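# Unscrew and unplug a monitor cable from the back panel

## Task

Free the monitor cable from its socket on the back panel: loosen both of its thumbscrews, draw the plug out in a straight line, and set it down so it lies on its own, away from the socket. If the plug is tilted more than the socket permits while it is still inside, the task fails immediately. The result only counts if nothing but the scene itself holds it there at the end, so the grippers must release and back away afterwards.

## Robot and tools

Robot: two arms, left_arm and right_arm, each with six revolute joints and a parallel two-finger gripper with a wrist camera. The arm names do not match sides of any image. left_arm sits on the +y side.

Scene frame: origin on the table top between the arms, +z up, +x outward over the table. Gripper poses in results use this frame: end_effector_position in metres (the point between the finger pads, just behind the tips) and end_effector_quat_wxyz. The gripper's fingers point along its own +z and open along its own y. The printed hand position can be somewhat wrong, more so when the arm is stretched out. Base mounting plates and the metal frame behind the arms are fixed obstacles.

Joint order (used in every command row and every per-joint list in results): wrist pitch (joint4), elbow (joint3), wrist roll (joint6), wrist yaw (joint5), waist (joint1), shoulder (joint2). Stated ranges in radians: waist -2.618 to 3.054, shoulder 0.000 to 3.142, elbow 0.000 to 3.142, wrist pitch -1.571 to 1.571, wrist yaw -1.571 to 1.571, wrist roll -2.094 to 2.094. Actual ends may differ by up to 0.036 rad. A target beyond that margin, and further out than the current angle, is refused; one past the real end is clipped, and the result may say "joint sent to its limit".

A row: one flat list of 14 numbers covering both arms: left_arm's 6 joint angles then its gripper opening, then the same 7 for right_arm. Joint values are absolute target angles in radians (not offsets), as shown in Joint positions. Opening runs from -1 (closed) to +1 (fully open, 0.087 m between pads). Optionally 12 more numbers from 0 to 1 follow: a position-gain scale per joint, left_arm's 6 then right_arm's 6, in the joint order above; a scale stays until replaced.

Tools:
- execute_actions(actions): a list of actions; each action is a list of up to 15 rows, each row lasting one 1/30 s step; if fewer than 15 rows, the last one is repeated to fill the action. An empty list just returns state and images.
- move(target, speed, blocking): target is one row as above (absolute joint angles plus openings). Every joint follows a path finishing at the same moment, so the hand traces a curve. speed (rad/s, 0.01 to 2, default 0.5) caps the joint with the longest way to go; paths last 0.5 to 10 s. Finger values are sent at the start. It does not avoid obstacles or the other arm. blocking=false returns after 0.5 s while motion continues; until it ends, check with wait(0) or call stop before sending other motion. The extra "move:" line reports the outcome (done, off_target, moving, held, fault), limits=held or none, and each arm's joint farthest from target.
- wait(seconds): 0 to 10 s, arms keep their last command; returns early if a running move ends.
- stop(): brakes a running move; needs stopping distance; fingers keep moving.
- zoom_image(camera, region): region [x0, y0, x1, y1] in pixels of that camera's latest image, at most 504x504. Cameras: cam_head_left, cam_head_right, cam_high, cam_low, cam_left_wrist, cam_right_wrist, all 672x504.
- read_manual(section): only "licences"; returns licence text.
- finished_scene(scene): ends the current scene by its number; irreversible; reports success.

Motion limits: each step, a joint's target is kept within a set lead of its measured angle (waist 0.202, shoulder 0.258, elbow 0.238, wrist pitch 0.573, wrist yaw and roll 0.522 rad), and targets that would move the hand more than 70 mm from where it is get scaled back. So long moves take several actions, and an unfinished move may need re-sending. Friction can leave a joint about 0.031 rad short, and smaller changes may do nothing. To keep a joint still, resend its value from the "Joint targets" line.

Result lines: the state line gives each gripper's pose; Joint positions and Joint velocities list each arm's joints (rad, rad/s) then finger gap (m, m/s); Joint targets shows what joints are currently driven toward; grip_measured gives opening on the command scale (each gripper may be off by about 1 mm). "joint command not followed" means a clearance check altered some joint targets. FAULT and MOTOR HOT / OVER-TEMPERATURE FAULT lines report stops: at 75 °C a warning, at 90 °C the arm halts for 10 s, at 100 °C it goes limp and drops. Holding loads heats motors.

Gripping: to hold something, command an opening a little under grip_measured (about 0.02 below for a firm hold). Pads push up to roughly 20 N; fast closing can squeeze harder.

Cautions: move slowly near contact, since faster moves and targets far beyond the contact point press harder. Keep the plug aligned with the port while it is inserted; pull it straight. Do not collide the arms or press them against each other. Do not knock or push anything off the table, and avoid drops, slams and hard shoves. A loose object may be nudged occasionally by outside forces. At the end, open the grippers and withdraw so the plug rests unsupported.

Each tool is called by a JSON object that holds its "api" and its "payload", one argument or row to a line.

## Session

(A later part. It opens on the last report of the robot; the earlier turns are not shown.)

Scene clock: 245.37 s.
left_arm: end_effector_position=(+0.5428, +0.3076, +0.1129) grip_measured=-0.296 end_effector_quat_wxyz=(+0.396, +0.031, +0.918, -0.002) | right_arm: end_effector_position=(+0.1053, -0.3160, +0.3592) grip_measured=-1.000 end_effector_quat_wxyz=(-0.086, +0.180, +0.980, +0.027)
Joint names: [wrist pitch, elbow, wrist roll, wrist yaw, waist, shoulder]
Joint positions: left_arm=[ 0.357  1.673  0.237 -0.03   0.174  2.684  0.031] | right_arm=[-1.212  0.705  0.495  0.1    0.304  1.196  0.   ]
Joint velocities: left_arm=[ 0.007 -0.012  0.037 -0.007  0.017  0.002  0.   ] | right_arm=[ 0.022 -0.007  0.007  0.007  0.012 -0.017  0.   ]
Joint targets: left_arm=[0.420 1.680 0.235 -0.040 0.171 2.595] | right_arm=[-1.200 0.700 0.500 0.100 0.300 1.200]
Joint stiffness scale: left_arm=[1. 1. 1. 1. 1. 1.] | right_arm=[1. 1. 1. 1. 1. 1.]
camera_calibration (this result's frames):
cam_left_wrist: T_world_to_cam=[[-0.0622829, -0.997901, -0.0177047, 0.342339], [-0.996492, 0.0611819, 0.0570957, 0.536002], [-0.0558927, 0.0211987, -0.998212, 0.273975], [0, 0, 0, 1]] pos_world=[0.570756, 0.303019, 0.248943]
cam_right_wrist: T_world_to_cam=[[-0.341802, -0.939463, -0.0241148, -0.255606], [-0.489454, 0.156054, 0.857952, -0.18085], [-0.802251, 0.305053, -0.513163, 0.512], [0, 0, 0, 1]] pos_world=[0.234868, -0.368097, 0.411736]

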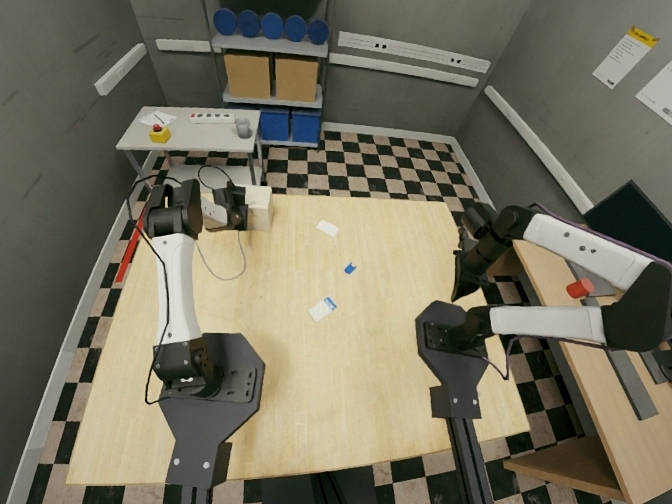

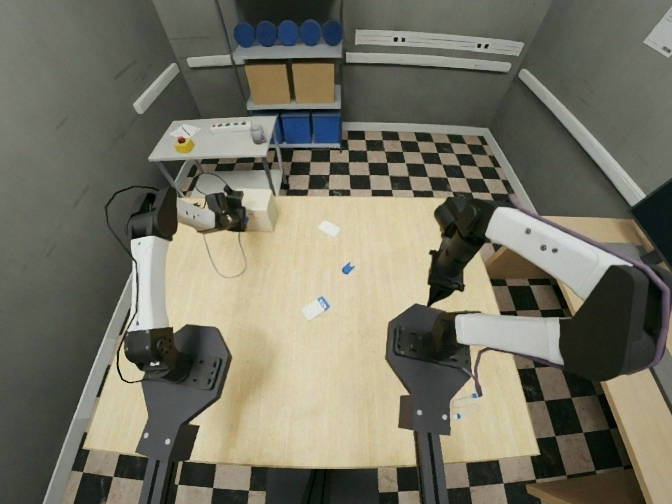

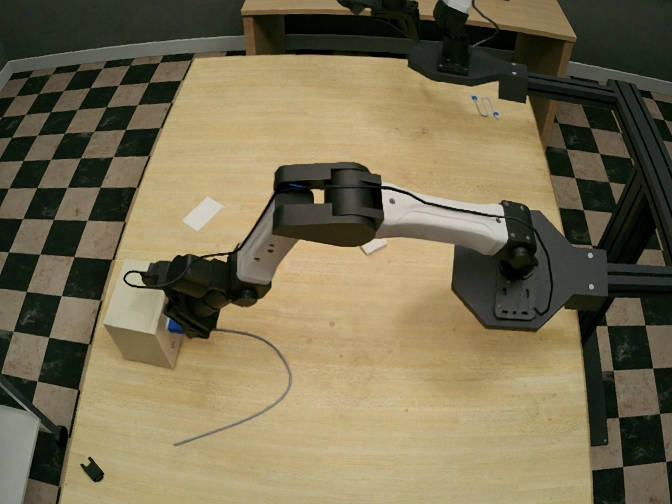

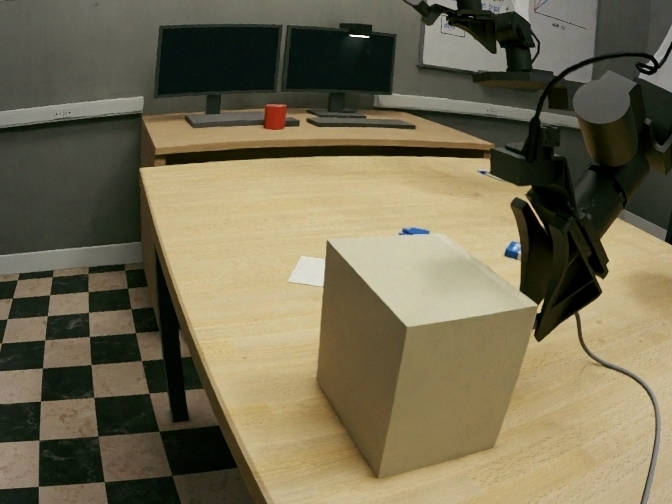

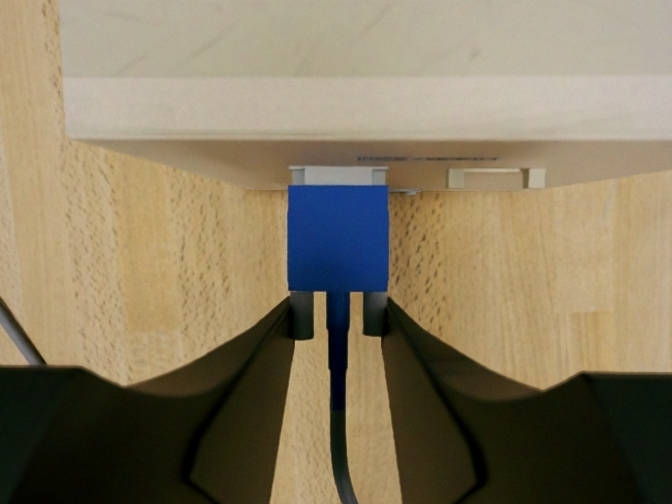

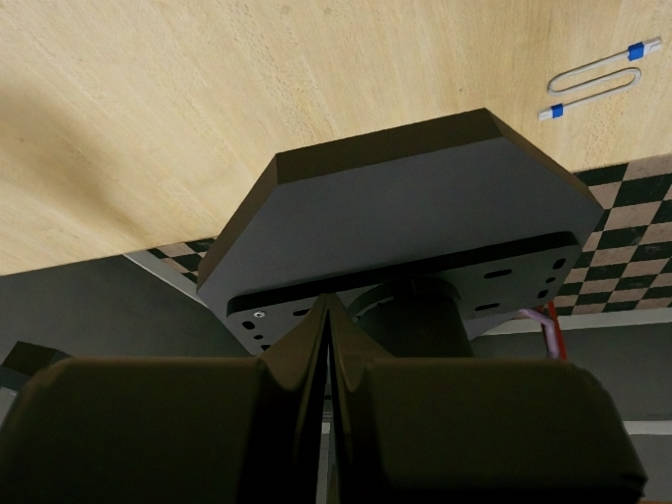

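{"api": "execute_actions", "payload": {
  "actions": [
    [[0.41,1.678,0.235,-0.035,0.173,2.61,-0.32,-1.2,0.7,0.5,0.1,0.3,1.2,-1],[0.40,1.676,0.235,-0.035,0.173,2.625,-0.32,-1.2,0.7,0.5,0.1,0.3,1.2,-1],[0.39,1.675,0.235,-0.035,0.173,2.64,-0.32,-1.2,0.7,0.5,0.1,0.3,1.2,-1],[0.375,1.673,0.235,-0.035,0.173,2.655,-0.32,-1.2,0.7,0.5,0.1,0.3,1.2,-1],[0.36,1.673,0.235,-0.035,0.173,2.67,-0.32,-1.2,0.7,0.5,0.1,0.3,1.2,-1],[0.35,1.673,0.235,-0.035,0.173,2.678,-0.32,-1.2,0.7,0.5,0.1,0.3,1.2,-1],[0.35,1.673,0.235,-0.035,0.173,2.678,-0.32,-1.2,0.7,0.5,0.1,0.3,1.2,-1],[0.35,1.673,0.235,-0.035,0.173,2.678,-0.28,-1.2,0.7,0.5,0.1,0.3,1.2,-1],[0.35,1.673,0.235,-0.035,0.173,2.678,-0.24,-1.2,0.7,0.5,0.1,0.3,1.2,-1],[0.35,1.673,0.235,-0.035,0.173,2.678,-0.18,-1.2,0.7,0.5,0.1,0.3,1.2,-1]]
  ]
}}

{"api": "zoom_image", "payload": {
  "camera": "cam_left_wrist",
  "region": [260, 200, 420, 360]
}}

Scene clock: 246.60 s.
left_arm: end_effector_position=(+0.5415, +0.3070, +0.1113) grip_measured=-0.180 end_effector_quat_wxyz=(+0.393, +0.031, +0.919, -0.003) | right_arm: end_effector_position=(+0.1053, -0.3160, +0.3592) grip_measured=-1.000 end_effector_quat_wxyz=(-0.086, +0.180, +0.980, +0.027)
Joint names: [wrist pitch, elbow, wrist roll, wrist yaw, waist, shoulder]
Joint positions: left_arm=[ 0.353  1.673  0.237 -0.03   0.174  2.686  0.036] | right_arm=[-1.212  0.705  0.495  0.1    0.304  1.196  0.   ]
Joint velocities: left_arm=[ 0.051 -0.007 -0.051 -0.007 -0.007 -0.007  0.   ] | right_arm=[-0.051 -0.012 -0.037 -0.007  0.007  0.012  0.   ]
Joint targets: left_arm=[0.350 1.673 0.235 -0.035 0.173 2.678] | right_arm=[-1.200 0.700 0.500 0.100 0.300 1.200]
Joint stiffness scale: left_arm=[1. 1. 1. 1. 1. 1.] | right_arm=[1. 1. 1. 1. 1. 1.]
camera_calibration (this result's frames):
cam_left_wrist: T_world_to_cam=[[-0.063895, -0.997822, -0.0163697, 0.342404], [-0.99607, 0.0627575, 0.0624935, 0.533507], [-0.0613301, 0.0202984, -0.997911, 0.275499], [0, 0, 0, 1]] pos_world=[0.570185, 0.302584, 0.247188]
cam_right_wrist: T_world_to_cam=[[-0.341802, -0.939463, -0.0241148, -0.255606], [-0.489454, 0.156054, 0.857952, -0.18085], [-0.802251, 0.305053, -0.513163, 0.512], [0, 0, 0, 1]] pos_world=[0.234868, -0.368097, 0.411736]

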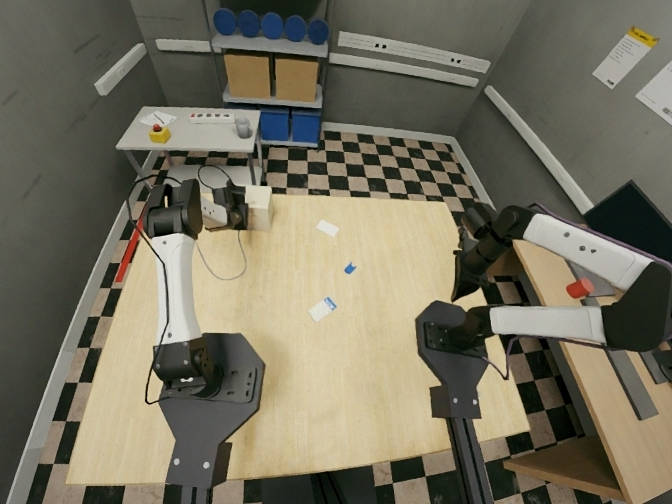

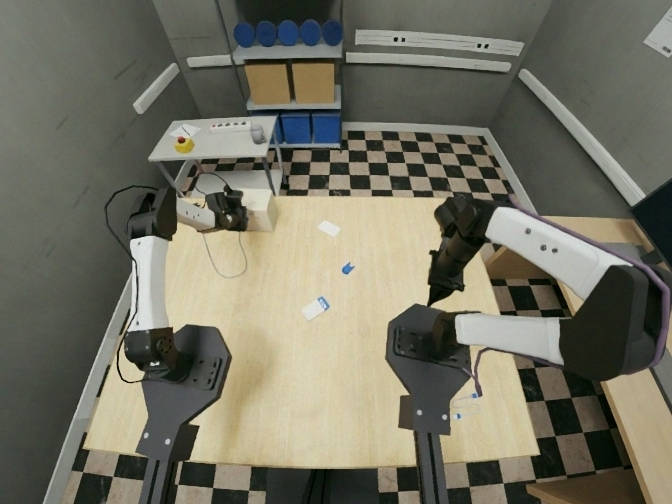

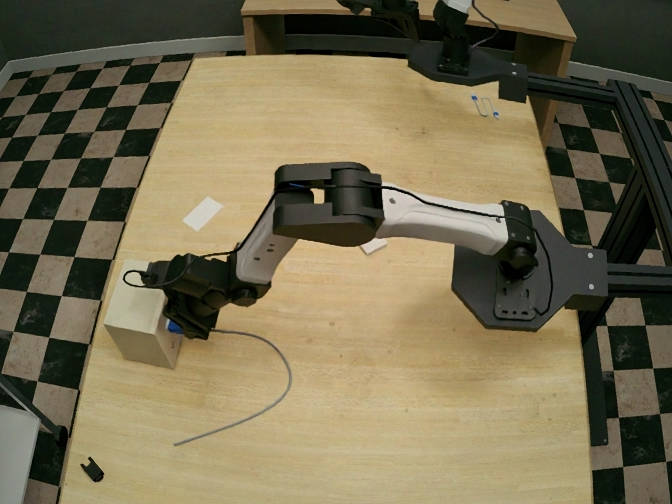

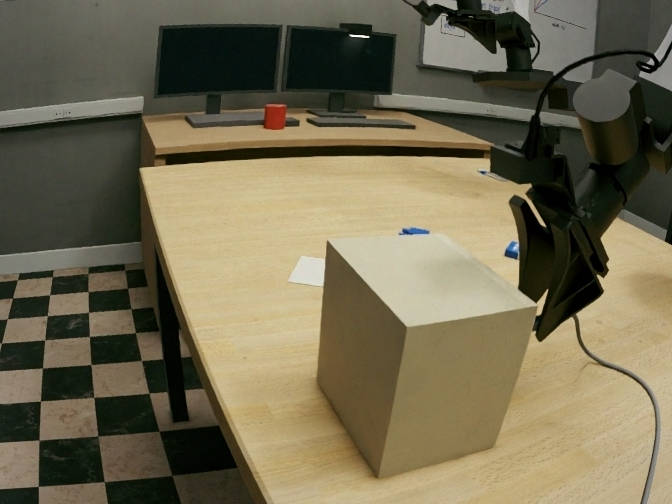

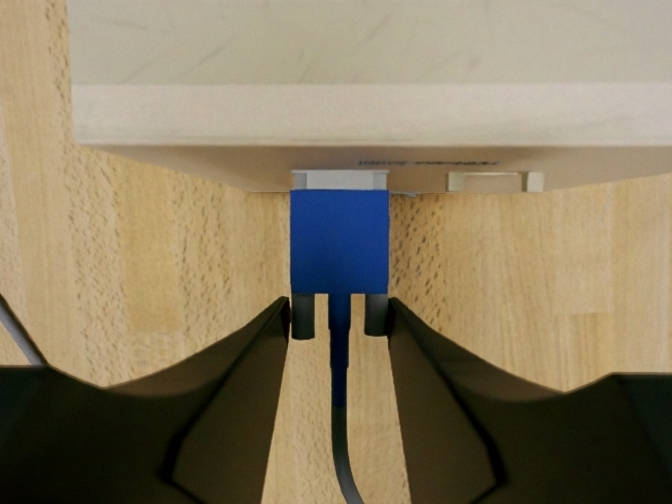

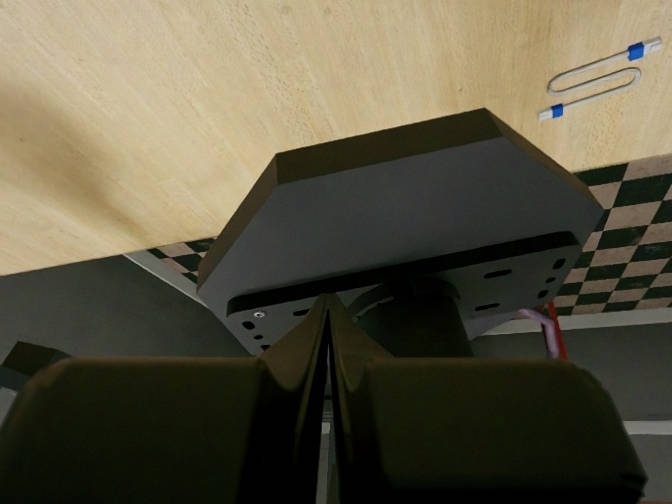

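Region (260, 200, 420, 360) of cam_left_wrist's 672x504 image, scaled by 3.150, with more detail than that image has.

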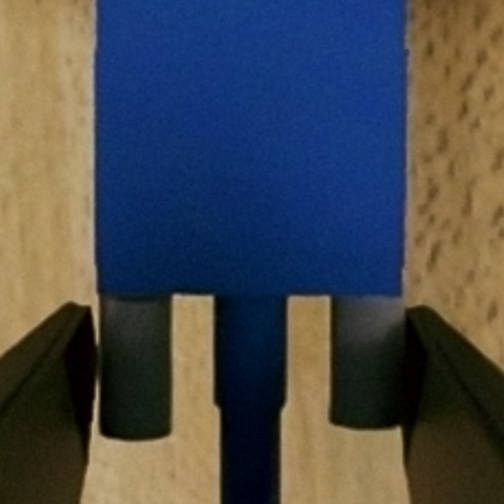

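{"api": "move", "payload": {
  "target": [0.35,1.60,0.235,-0.03,0.168,2.595,-0.12,-1.2,0.7,0.5,0.1,0.3,1.2,-1],
  "speed": 0.3
}}

{"api": "move", "payload": {
  "target": [0.555,1.655,0.563,-0.55,-0.035,2.75,-0.72,-1.2,0.7,0.5,0.1,0.3,1.2,-1],
  "speed": 0.8
}}

Scene clock: 248.20 s.
left_arm: end_effector_position=(+0.5471, +0.3128, +0.1442) grip_measured=-0.120 end_effector_quat_wxyz=(+0.410, +0.029, +0.912, -0.000) | right_arm: end_effector_position=(+0.1053, -0.3160, +0.3592) grip_measured=-1.000 end_effector_quat_wxyz=(-0.086, +0.180, +0.980, +0.027)
Joint names: [wrist pitch, elbow, wrist roll, wrist yaw, waist, shoulder]
Joint positions: left_arm=[ 0.353  1.623  0.237 -0.028  0.173  2.599  0.038] | right_arm=[-1.212  0.705  0.495  0.1    0.304  1.196  0.   ]
Joint velocities: left_arm=[-0.022 -0.002  0.007 -0.022  0.007  0.002  0.001] | right_arm=[ 0.007 -0.002 -0.022 -0.007  0.007 -0.012  0.   ]
Joint targets: left_arm=[0.350 1.600 0.235 -0.030 0.168 2.595] | right_arm=[-1.200 0.700 0.500 0.100 0.300 1.200]
Joint stiffness scale: left_arm=[1. 1. 1. 1. 1. 1.] | right_arm=[1. 1. 1. 1. 1. 1.]
move: off_target (left_arm); limits=none; left_arm: farthest joint: the elbow, 0.023 radians from its target (0.073 radians at the start); right_arm: farthest joint: the wrist pitch, 0.012 radians from its target (0.012 radians at the start)
camera_calibration (this result's frames):
cam_left_wrist: T_world_to_cam=[[-0.0579288, -0.998101, -0.0209403, 0.346548], [-0.998029, 0.057392, 0.0253841, 0.544776], [-0.024134, 0.0223695, -0.999458, 0.287795], [0, 0, 0, 1]] pos_world=[0.570723, 0.308186, 0.281068]
cam_right_wrist: T_world_to_cam=[[-0.341802, -0.939463, -0.0241148, -0.255606], [-0.489454, 0.156054, 0.857952, -0.18085], [-0.802251, 0.305053, -0.513163, 0.512], [0, 0, 0, 1]] pos_world=[0.234868, -0.368097, 0.411736]

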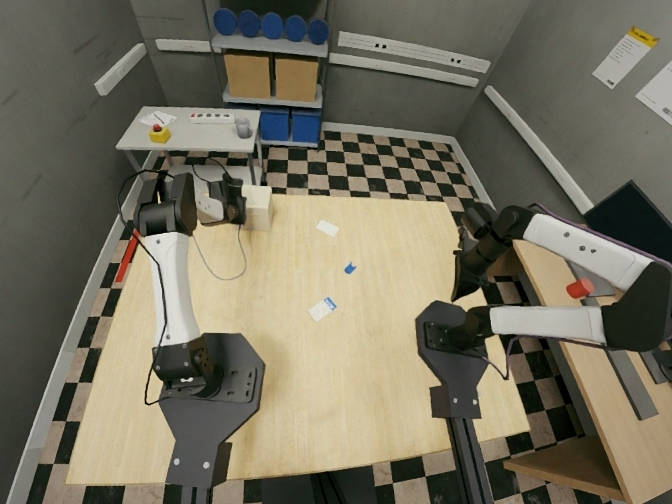

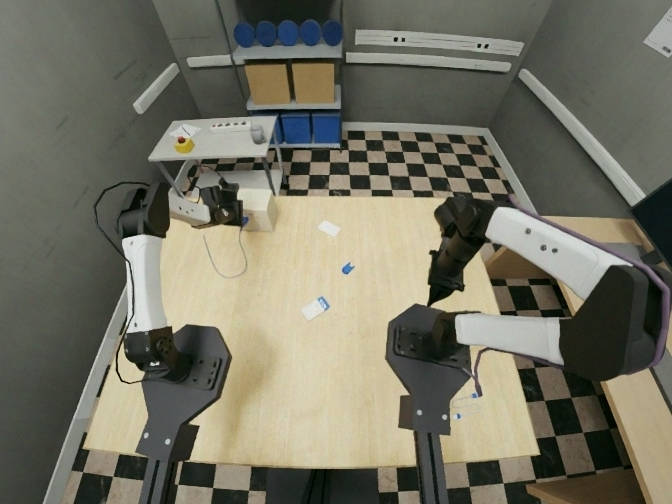

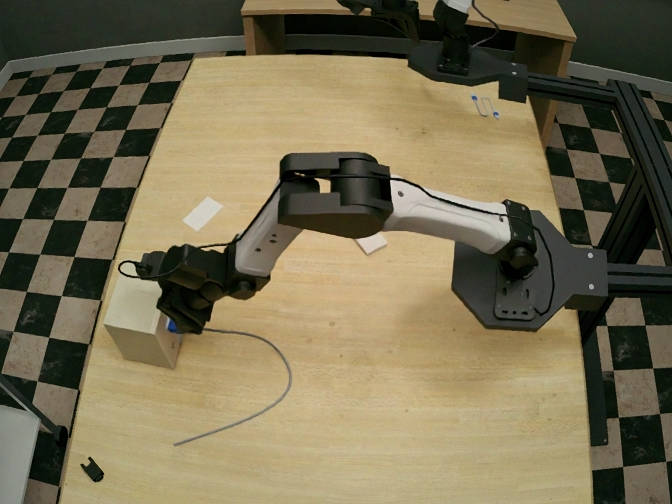

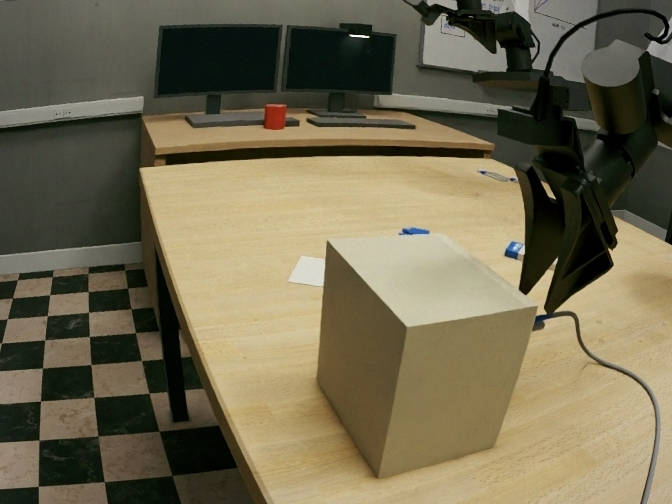

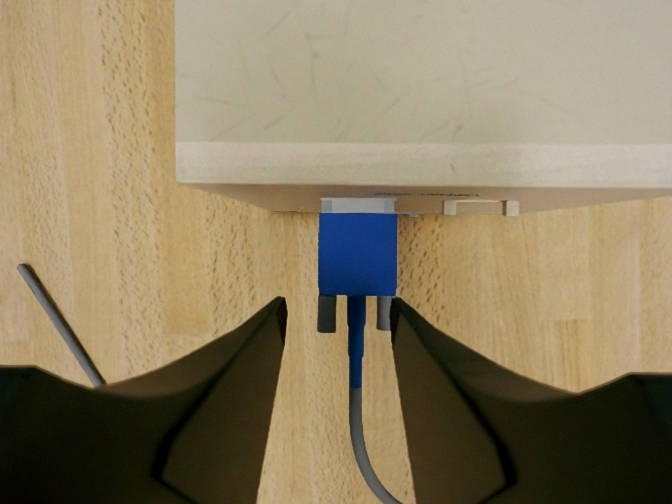

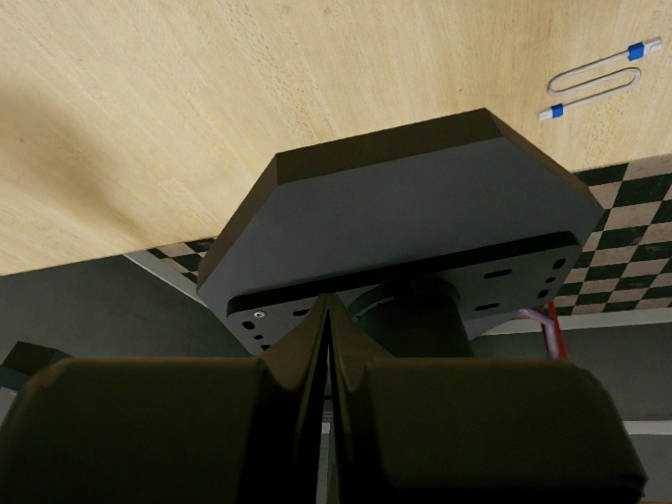

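Scene clock: 249.73 s.
left_arm: end_effector_position=(+0.5386, +0.2790, +0.1360) grip_measured=-0.720 end_effector_quat_wxyz=(+0.387, +0.139, +0.879, +0.241) | right_arm: end_effector_position=(+0.1053, -0.3160, +0.3592) grip_measured=-1.000 end_effector_quat_wxyz=(-0.086, +0.180, +0.980, +0.027)
Joint names: [wrist pitch, elbow, wrist roll, wrist yaw, waist, shoulder]
Joint positions: left_arm=[ 0.549  1.64   0.556 -0.538 -0.035  2.733  0.012] | right_arm=[-1.212  0.705  0.495  0.1    0.304  1.196  0.   ]
Joint velocities: left_arm=[ 0.007 -0.012 -0.051  0.007  0.022 -0.012 -0.   ] | right_arm=[-0.022  0.002 -0.066 -0.022 -0.002 -0.022  0.   ]
Joint targets: left_arm=[0.555 1.655 0.563 -0.550 -0.035 2.750] | right_arm=[-1.200 0.700 0.500 0.100 0.300 1.200]
Joint stiffness scale: left_arm=[1. 1. 1. 1. 1. 1.] | right_arm=[1. 1. 1. 1. 1. 1.]
move: done; limits=none; left_arm: farthest joint: the shoulder, 0.017 radians from its target (0.151 radians at the start); right_arm: farthest joint: the wrist pitch, 0.012 radians from its target (0.012 radians at the start)
camera_calibration (this result's frames):
cam_left_wrist: T_world_to_cam=[[-0.0621348, -0.846573, -0.528633, 0.341197], [-0.997773, 0.0398072, 0.053528, 0.539414], [-0.0242719, 0.530782, -0.847161, 0.11764], [0, 0, 0, 1]] pos_world=[0.562268, 0.204935, 0.251154]
cam_right_wrist: T_world_to_cam=[[-0.341802, -0.939463, -0.0241148, -0.255606], [-0.489454, 0.156054, 0.857952, -0.18085], [-0.802251, 0.305053, -0.513163, 0.512], [0, 0, 0, 1]] pos_world=[0.234868, -0.368097, 0.411736]

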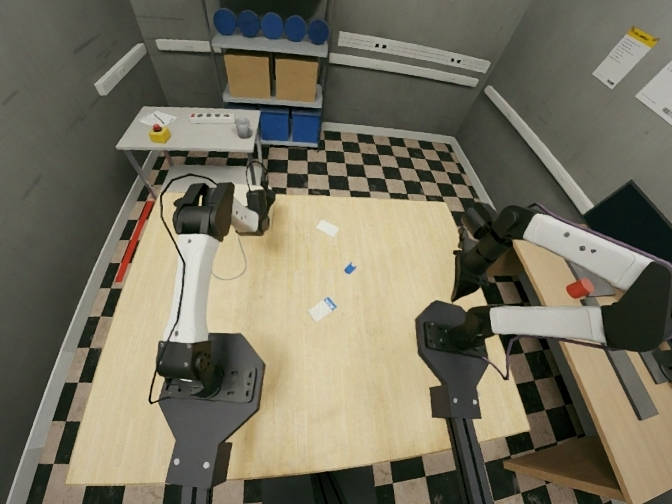

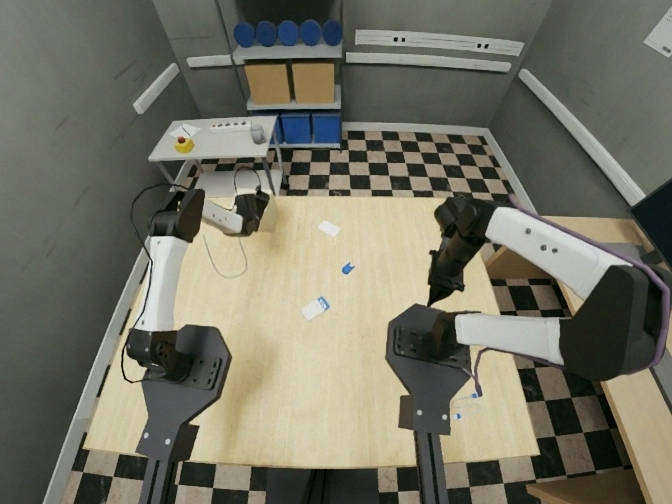

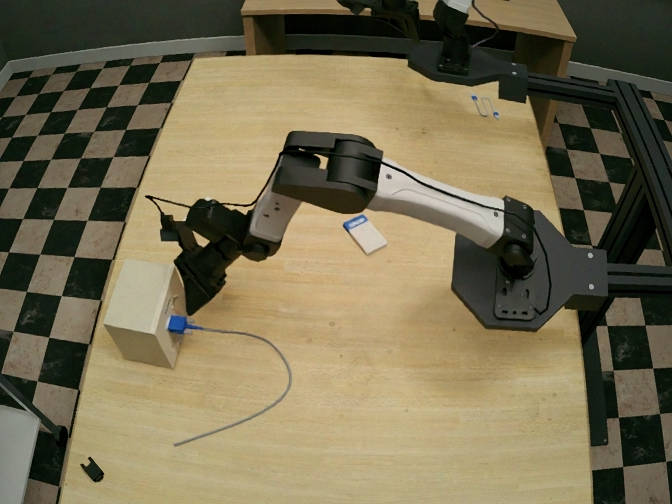

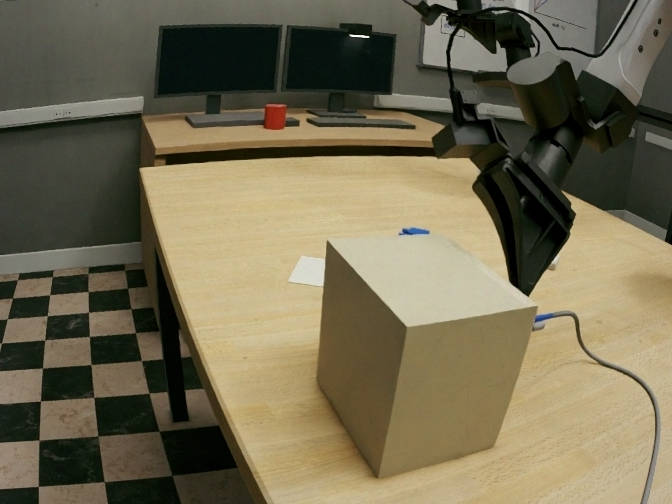

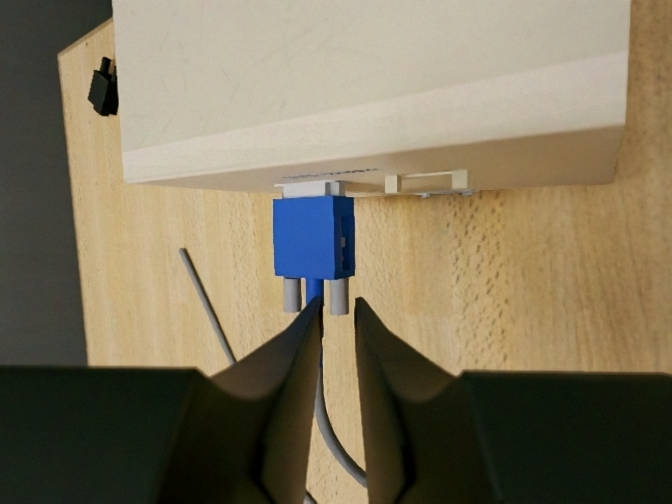

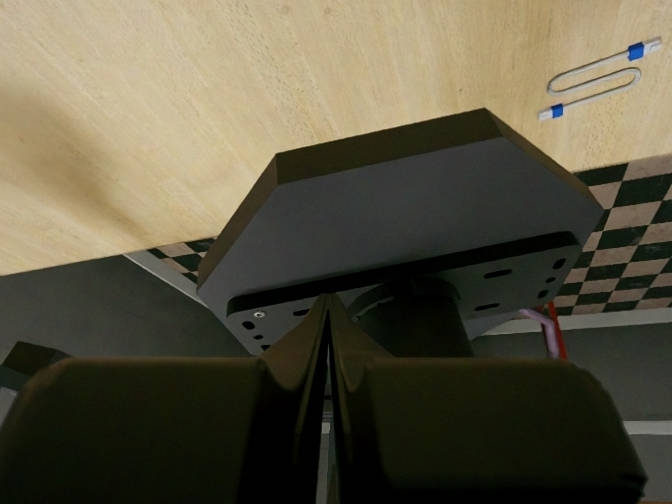

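{"api": "execute_actions", "payload": {
  "actions": [
    [[0.557,1.658,0.56,-0.53,-0.025,2.754,-0.72,-1.2,0.7,0.5,0.1,0.3,1.2,-1],[0.559,1.661,0.56,-0.526,-0.022,2.758,-0.72,-1.2,0.7,0.5,0.1,0.3,1.2,-1],[0.561,1.664,0.56,-0.524,-0.020,2.763,-0.72,-1.2,0.7,0.5,0.1,0.3,1.2,-1],[0.563,1.667,0.56,-0.522,-0.017,2.767,-0.72,-1.2,0.7,0.5,0.1,0.3,1.2,-1],[0.565,1.67,0.56,-0.52,-0.015,2.772,-0.72,-1.2,0.7,0.5,0.1,0.3,1.2,-1],[0.567,1.673,0.56,-0.519,-0.013,2.776,-0.72,-1.2,0.7,0.5,0.1,0.3,1.2,-1],[0.569,1.676,0.56,-0.517,-0.010,2.781,-0.72,-1.2,0.7,0.5,0.1,0.3,1.2,-1],[0.571,1.679,0.56,-0.515,-0.008,2.785,-0.72,-1.2,0.7,0.5,0.1,0.3,1.2,-1],[0.573,1.682,0.56,-0.513,-0.006,2.79,-0.72,-1.2,0.7,0.5,0.1,0.3,1.2,-1],[0.575,1.685,0.56,-0.511,-0.003,2.794,-0.72,-1.2,0.7,0.5,0.1,0.3,1.2,-1],[0.577,1.688,0.56,-0.51,-0.001,2.799,-0.72,-1.2,0.7,0.5,0.1,0.3,1.2,-1],[0.579,1.691,0.56,-0.508,0.001,2.803,-0.72,-1.2,0.7,0.5,0.1,0.3,1.2,-1]]
  ]
}}

Scene clock: 250.80 s.
left_arm: end_effector_position=(+0.5401, +0.2897, +0.1185) grip_measured=-0.720 end_effector_quat_wxyz=(+0.387, +0.131, +0.881, +0.240) | right_arm: end_effector_position=(+0.1053, -0.3160, +0.3592) grip_measured=-1.000 end_effector_quat_wxyz=(-0.086, +0.180, +0.980, +0.027)
Joint names: [wrist pitch, elbow, wrist roll, wrist yaw, waist, shoulder]
Joint positions: left_arm=[ 0.572  1.675  0.556 -0.52  -0.008  2.784  0.012] | right_arm=[-1.212  0.705  0.495  0.1    0.304  1.196  0.   ]
Joint velocities: left_arm=[ 0.007  0.007  0.022 -0.051  0.002  0.032 -0.001] | right_arm=[-0.066  0.017  0.022 -0.081 -0.002 -0.012  0.   ]
Joint targets: left_arm=[0.579 1.691 0.560 -0.508 0.001 2.803] | right_arm=[-1.200 0.700 0.500 0.100 0.300 1.200]
Joint stiffness scale: left_arm=[1. 1. 1. 1. 1. 1.] | right_arm=[1. 1. 1. 1. 1. 1.]
camera_calibration (this result's frames):
cam_left_wrist: T_world_to_cam=[[-0.0491634, -0.851613, -0.521861, 0.33473], [-0.998357, 0.0265015, 0.0508058, 0.545894], [-0.0294368, 0.523501, -0.851516, 0.102614], [0, 0, 0, 1]] pos_world=[0.564474, 0.216874, 0.234325]
cam_right_wrist: T_world_to_cam=[[-0.341802, -0.939463, -0.0241148, -0.255606], [-0.489454, 0.156054, 0.857952, -0.18085], [-0.802251, 0.305053, -0.513163, 0.512], [0, 0, 0, 1]] pos_world=[0.234868, -0.368097, 0.411736]

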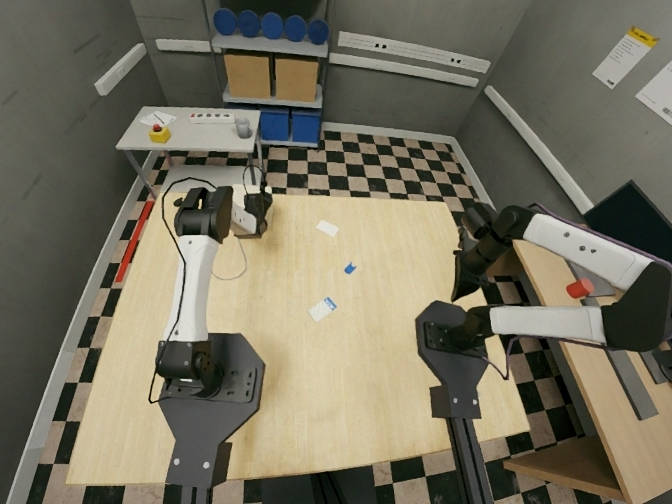

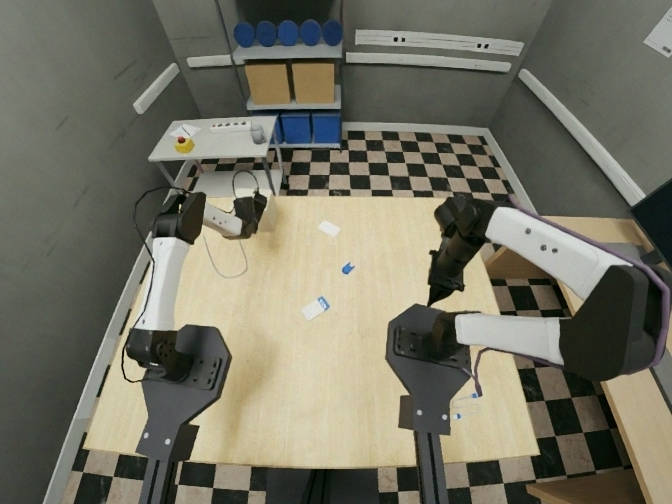

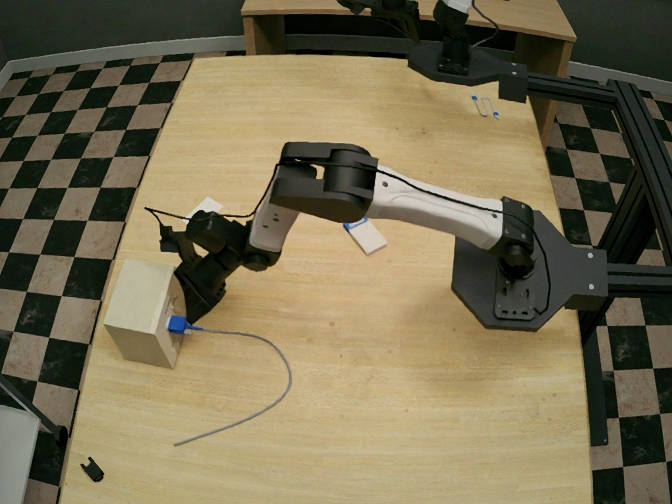

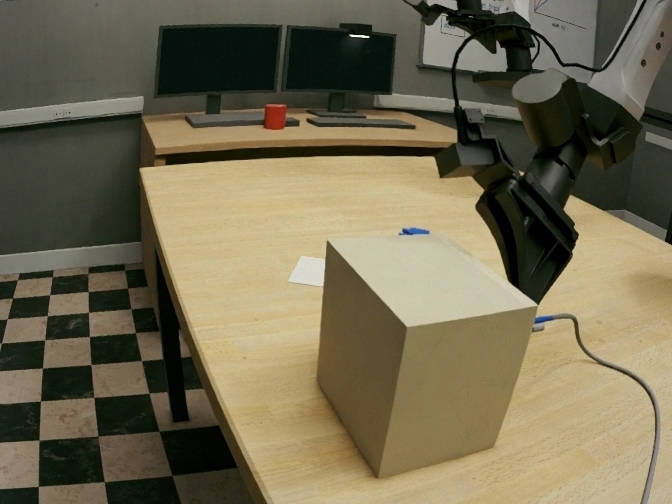

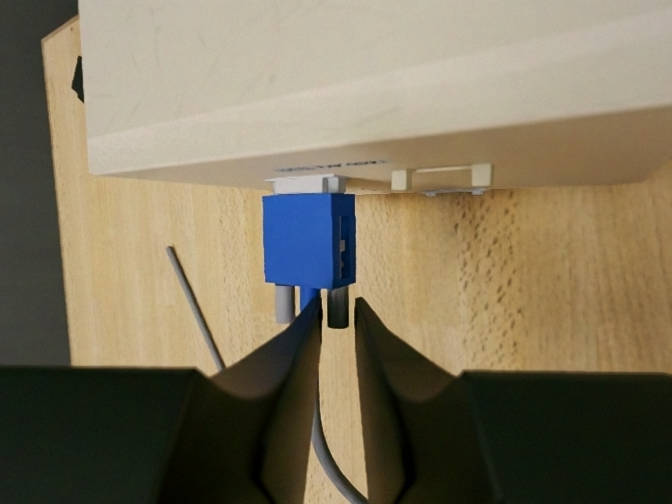

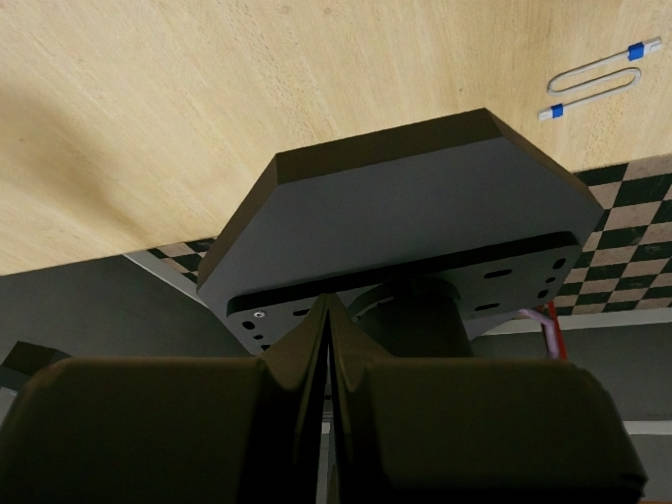

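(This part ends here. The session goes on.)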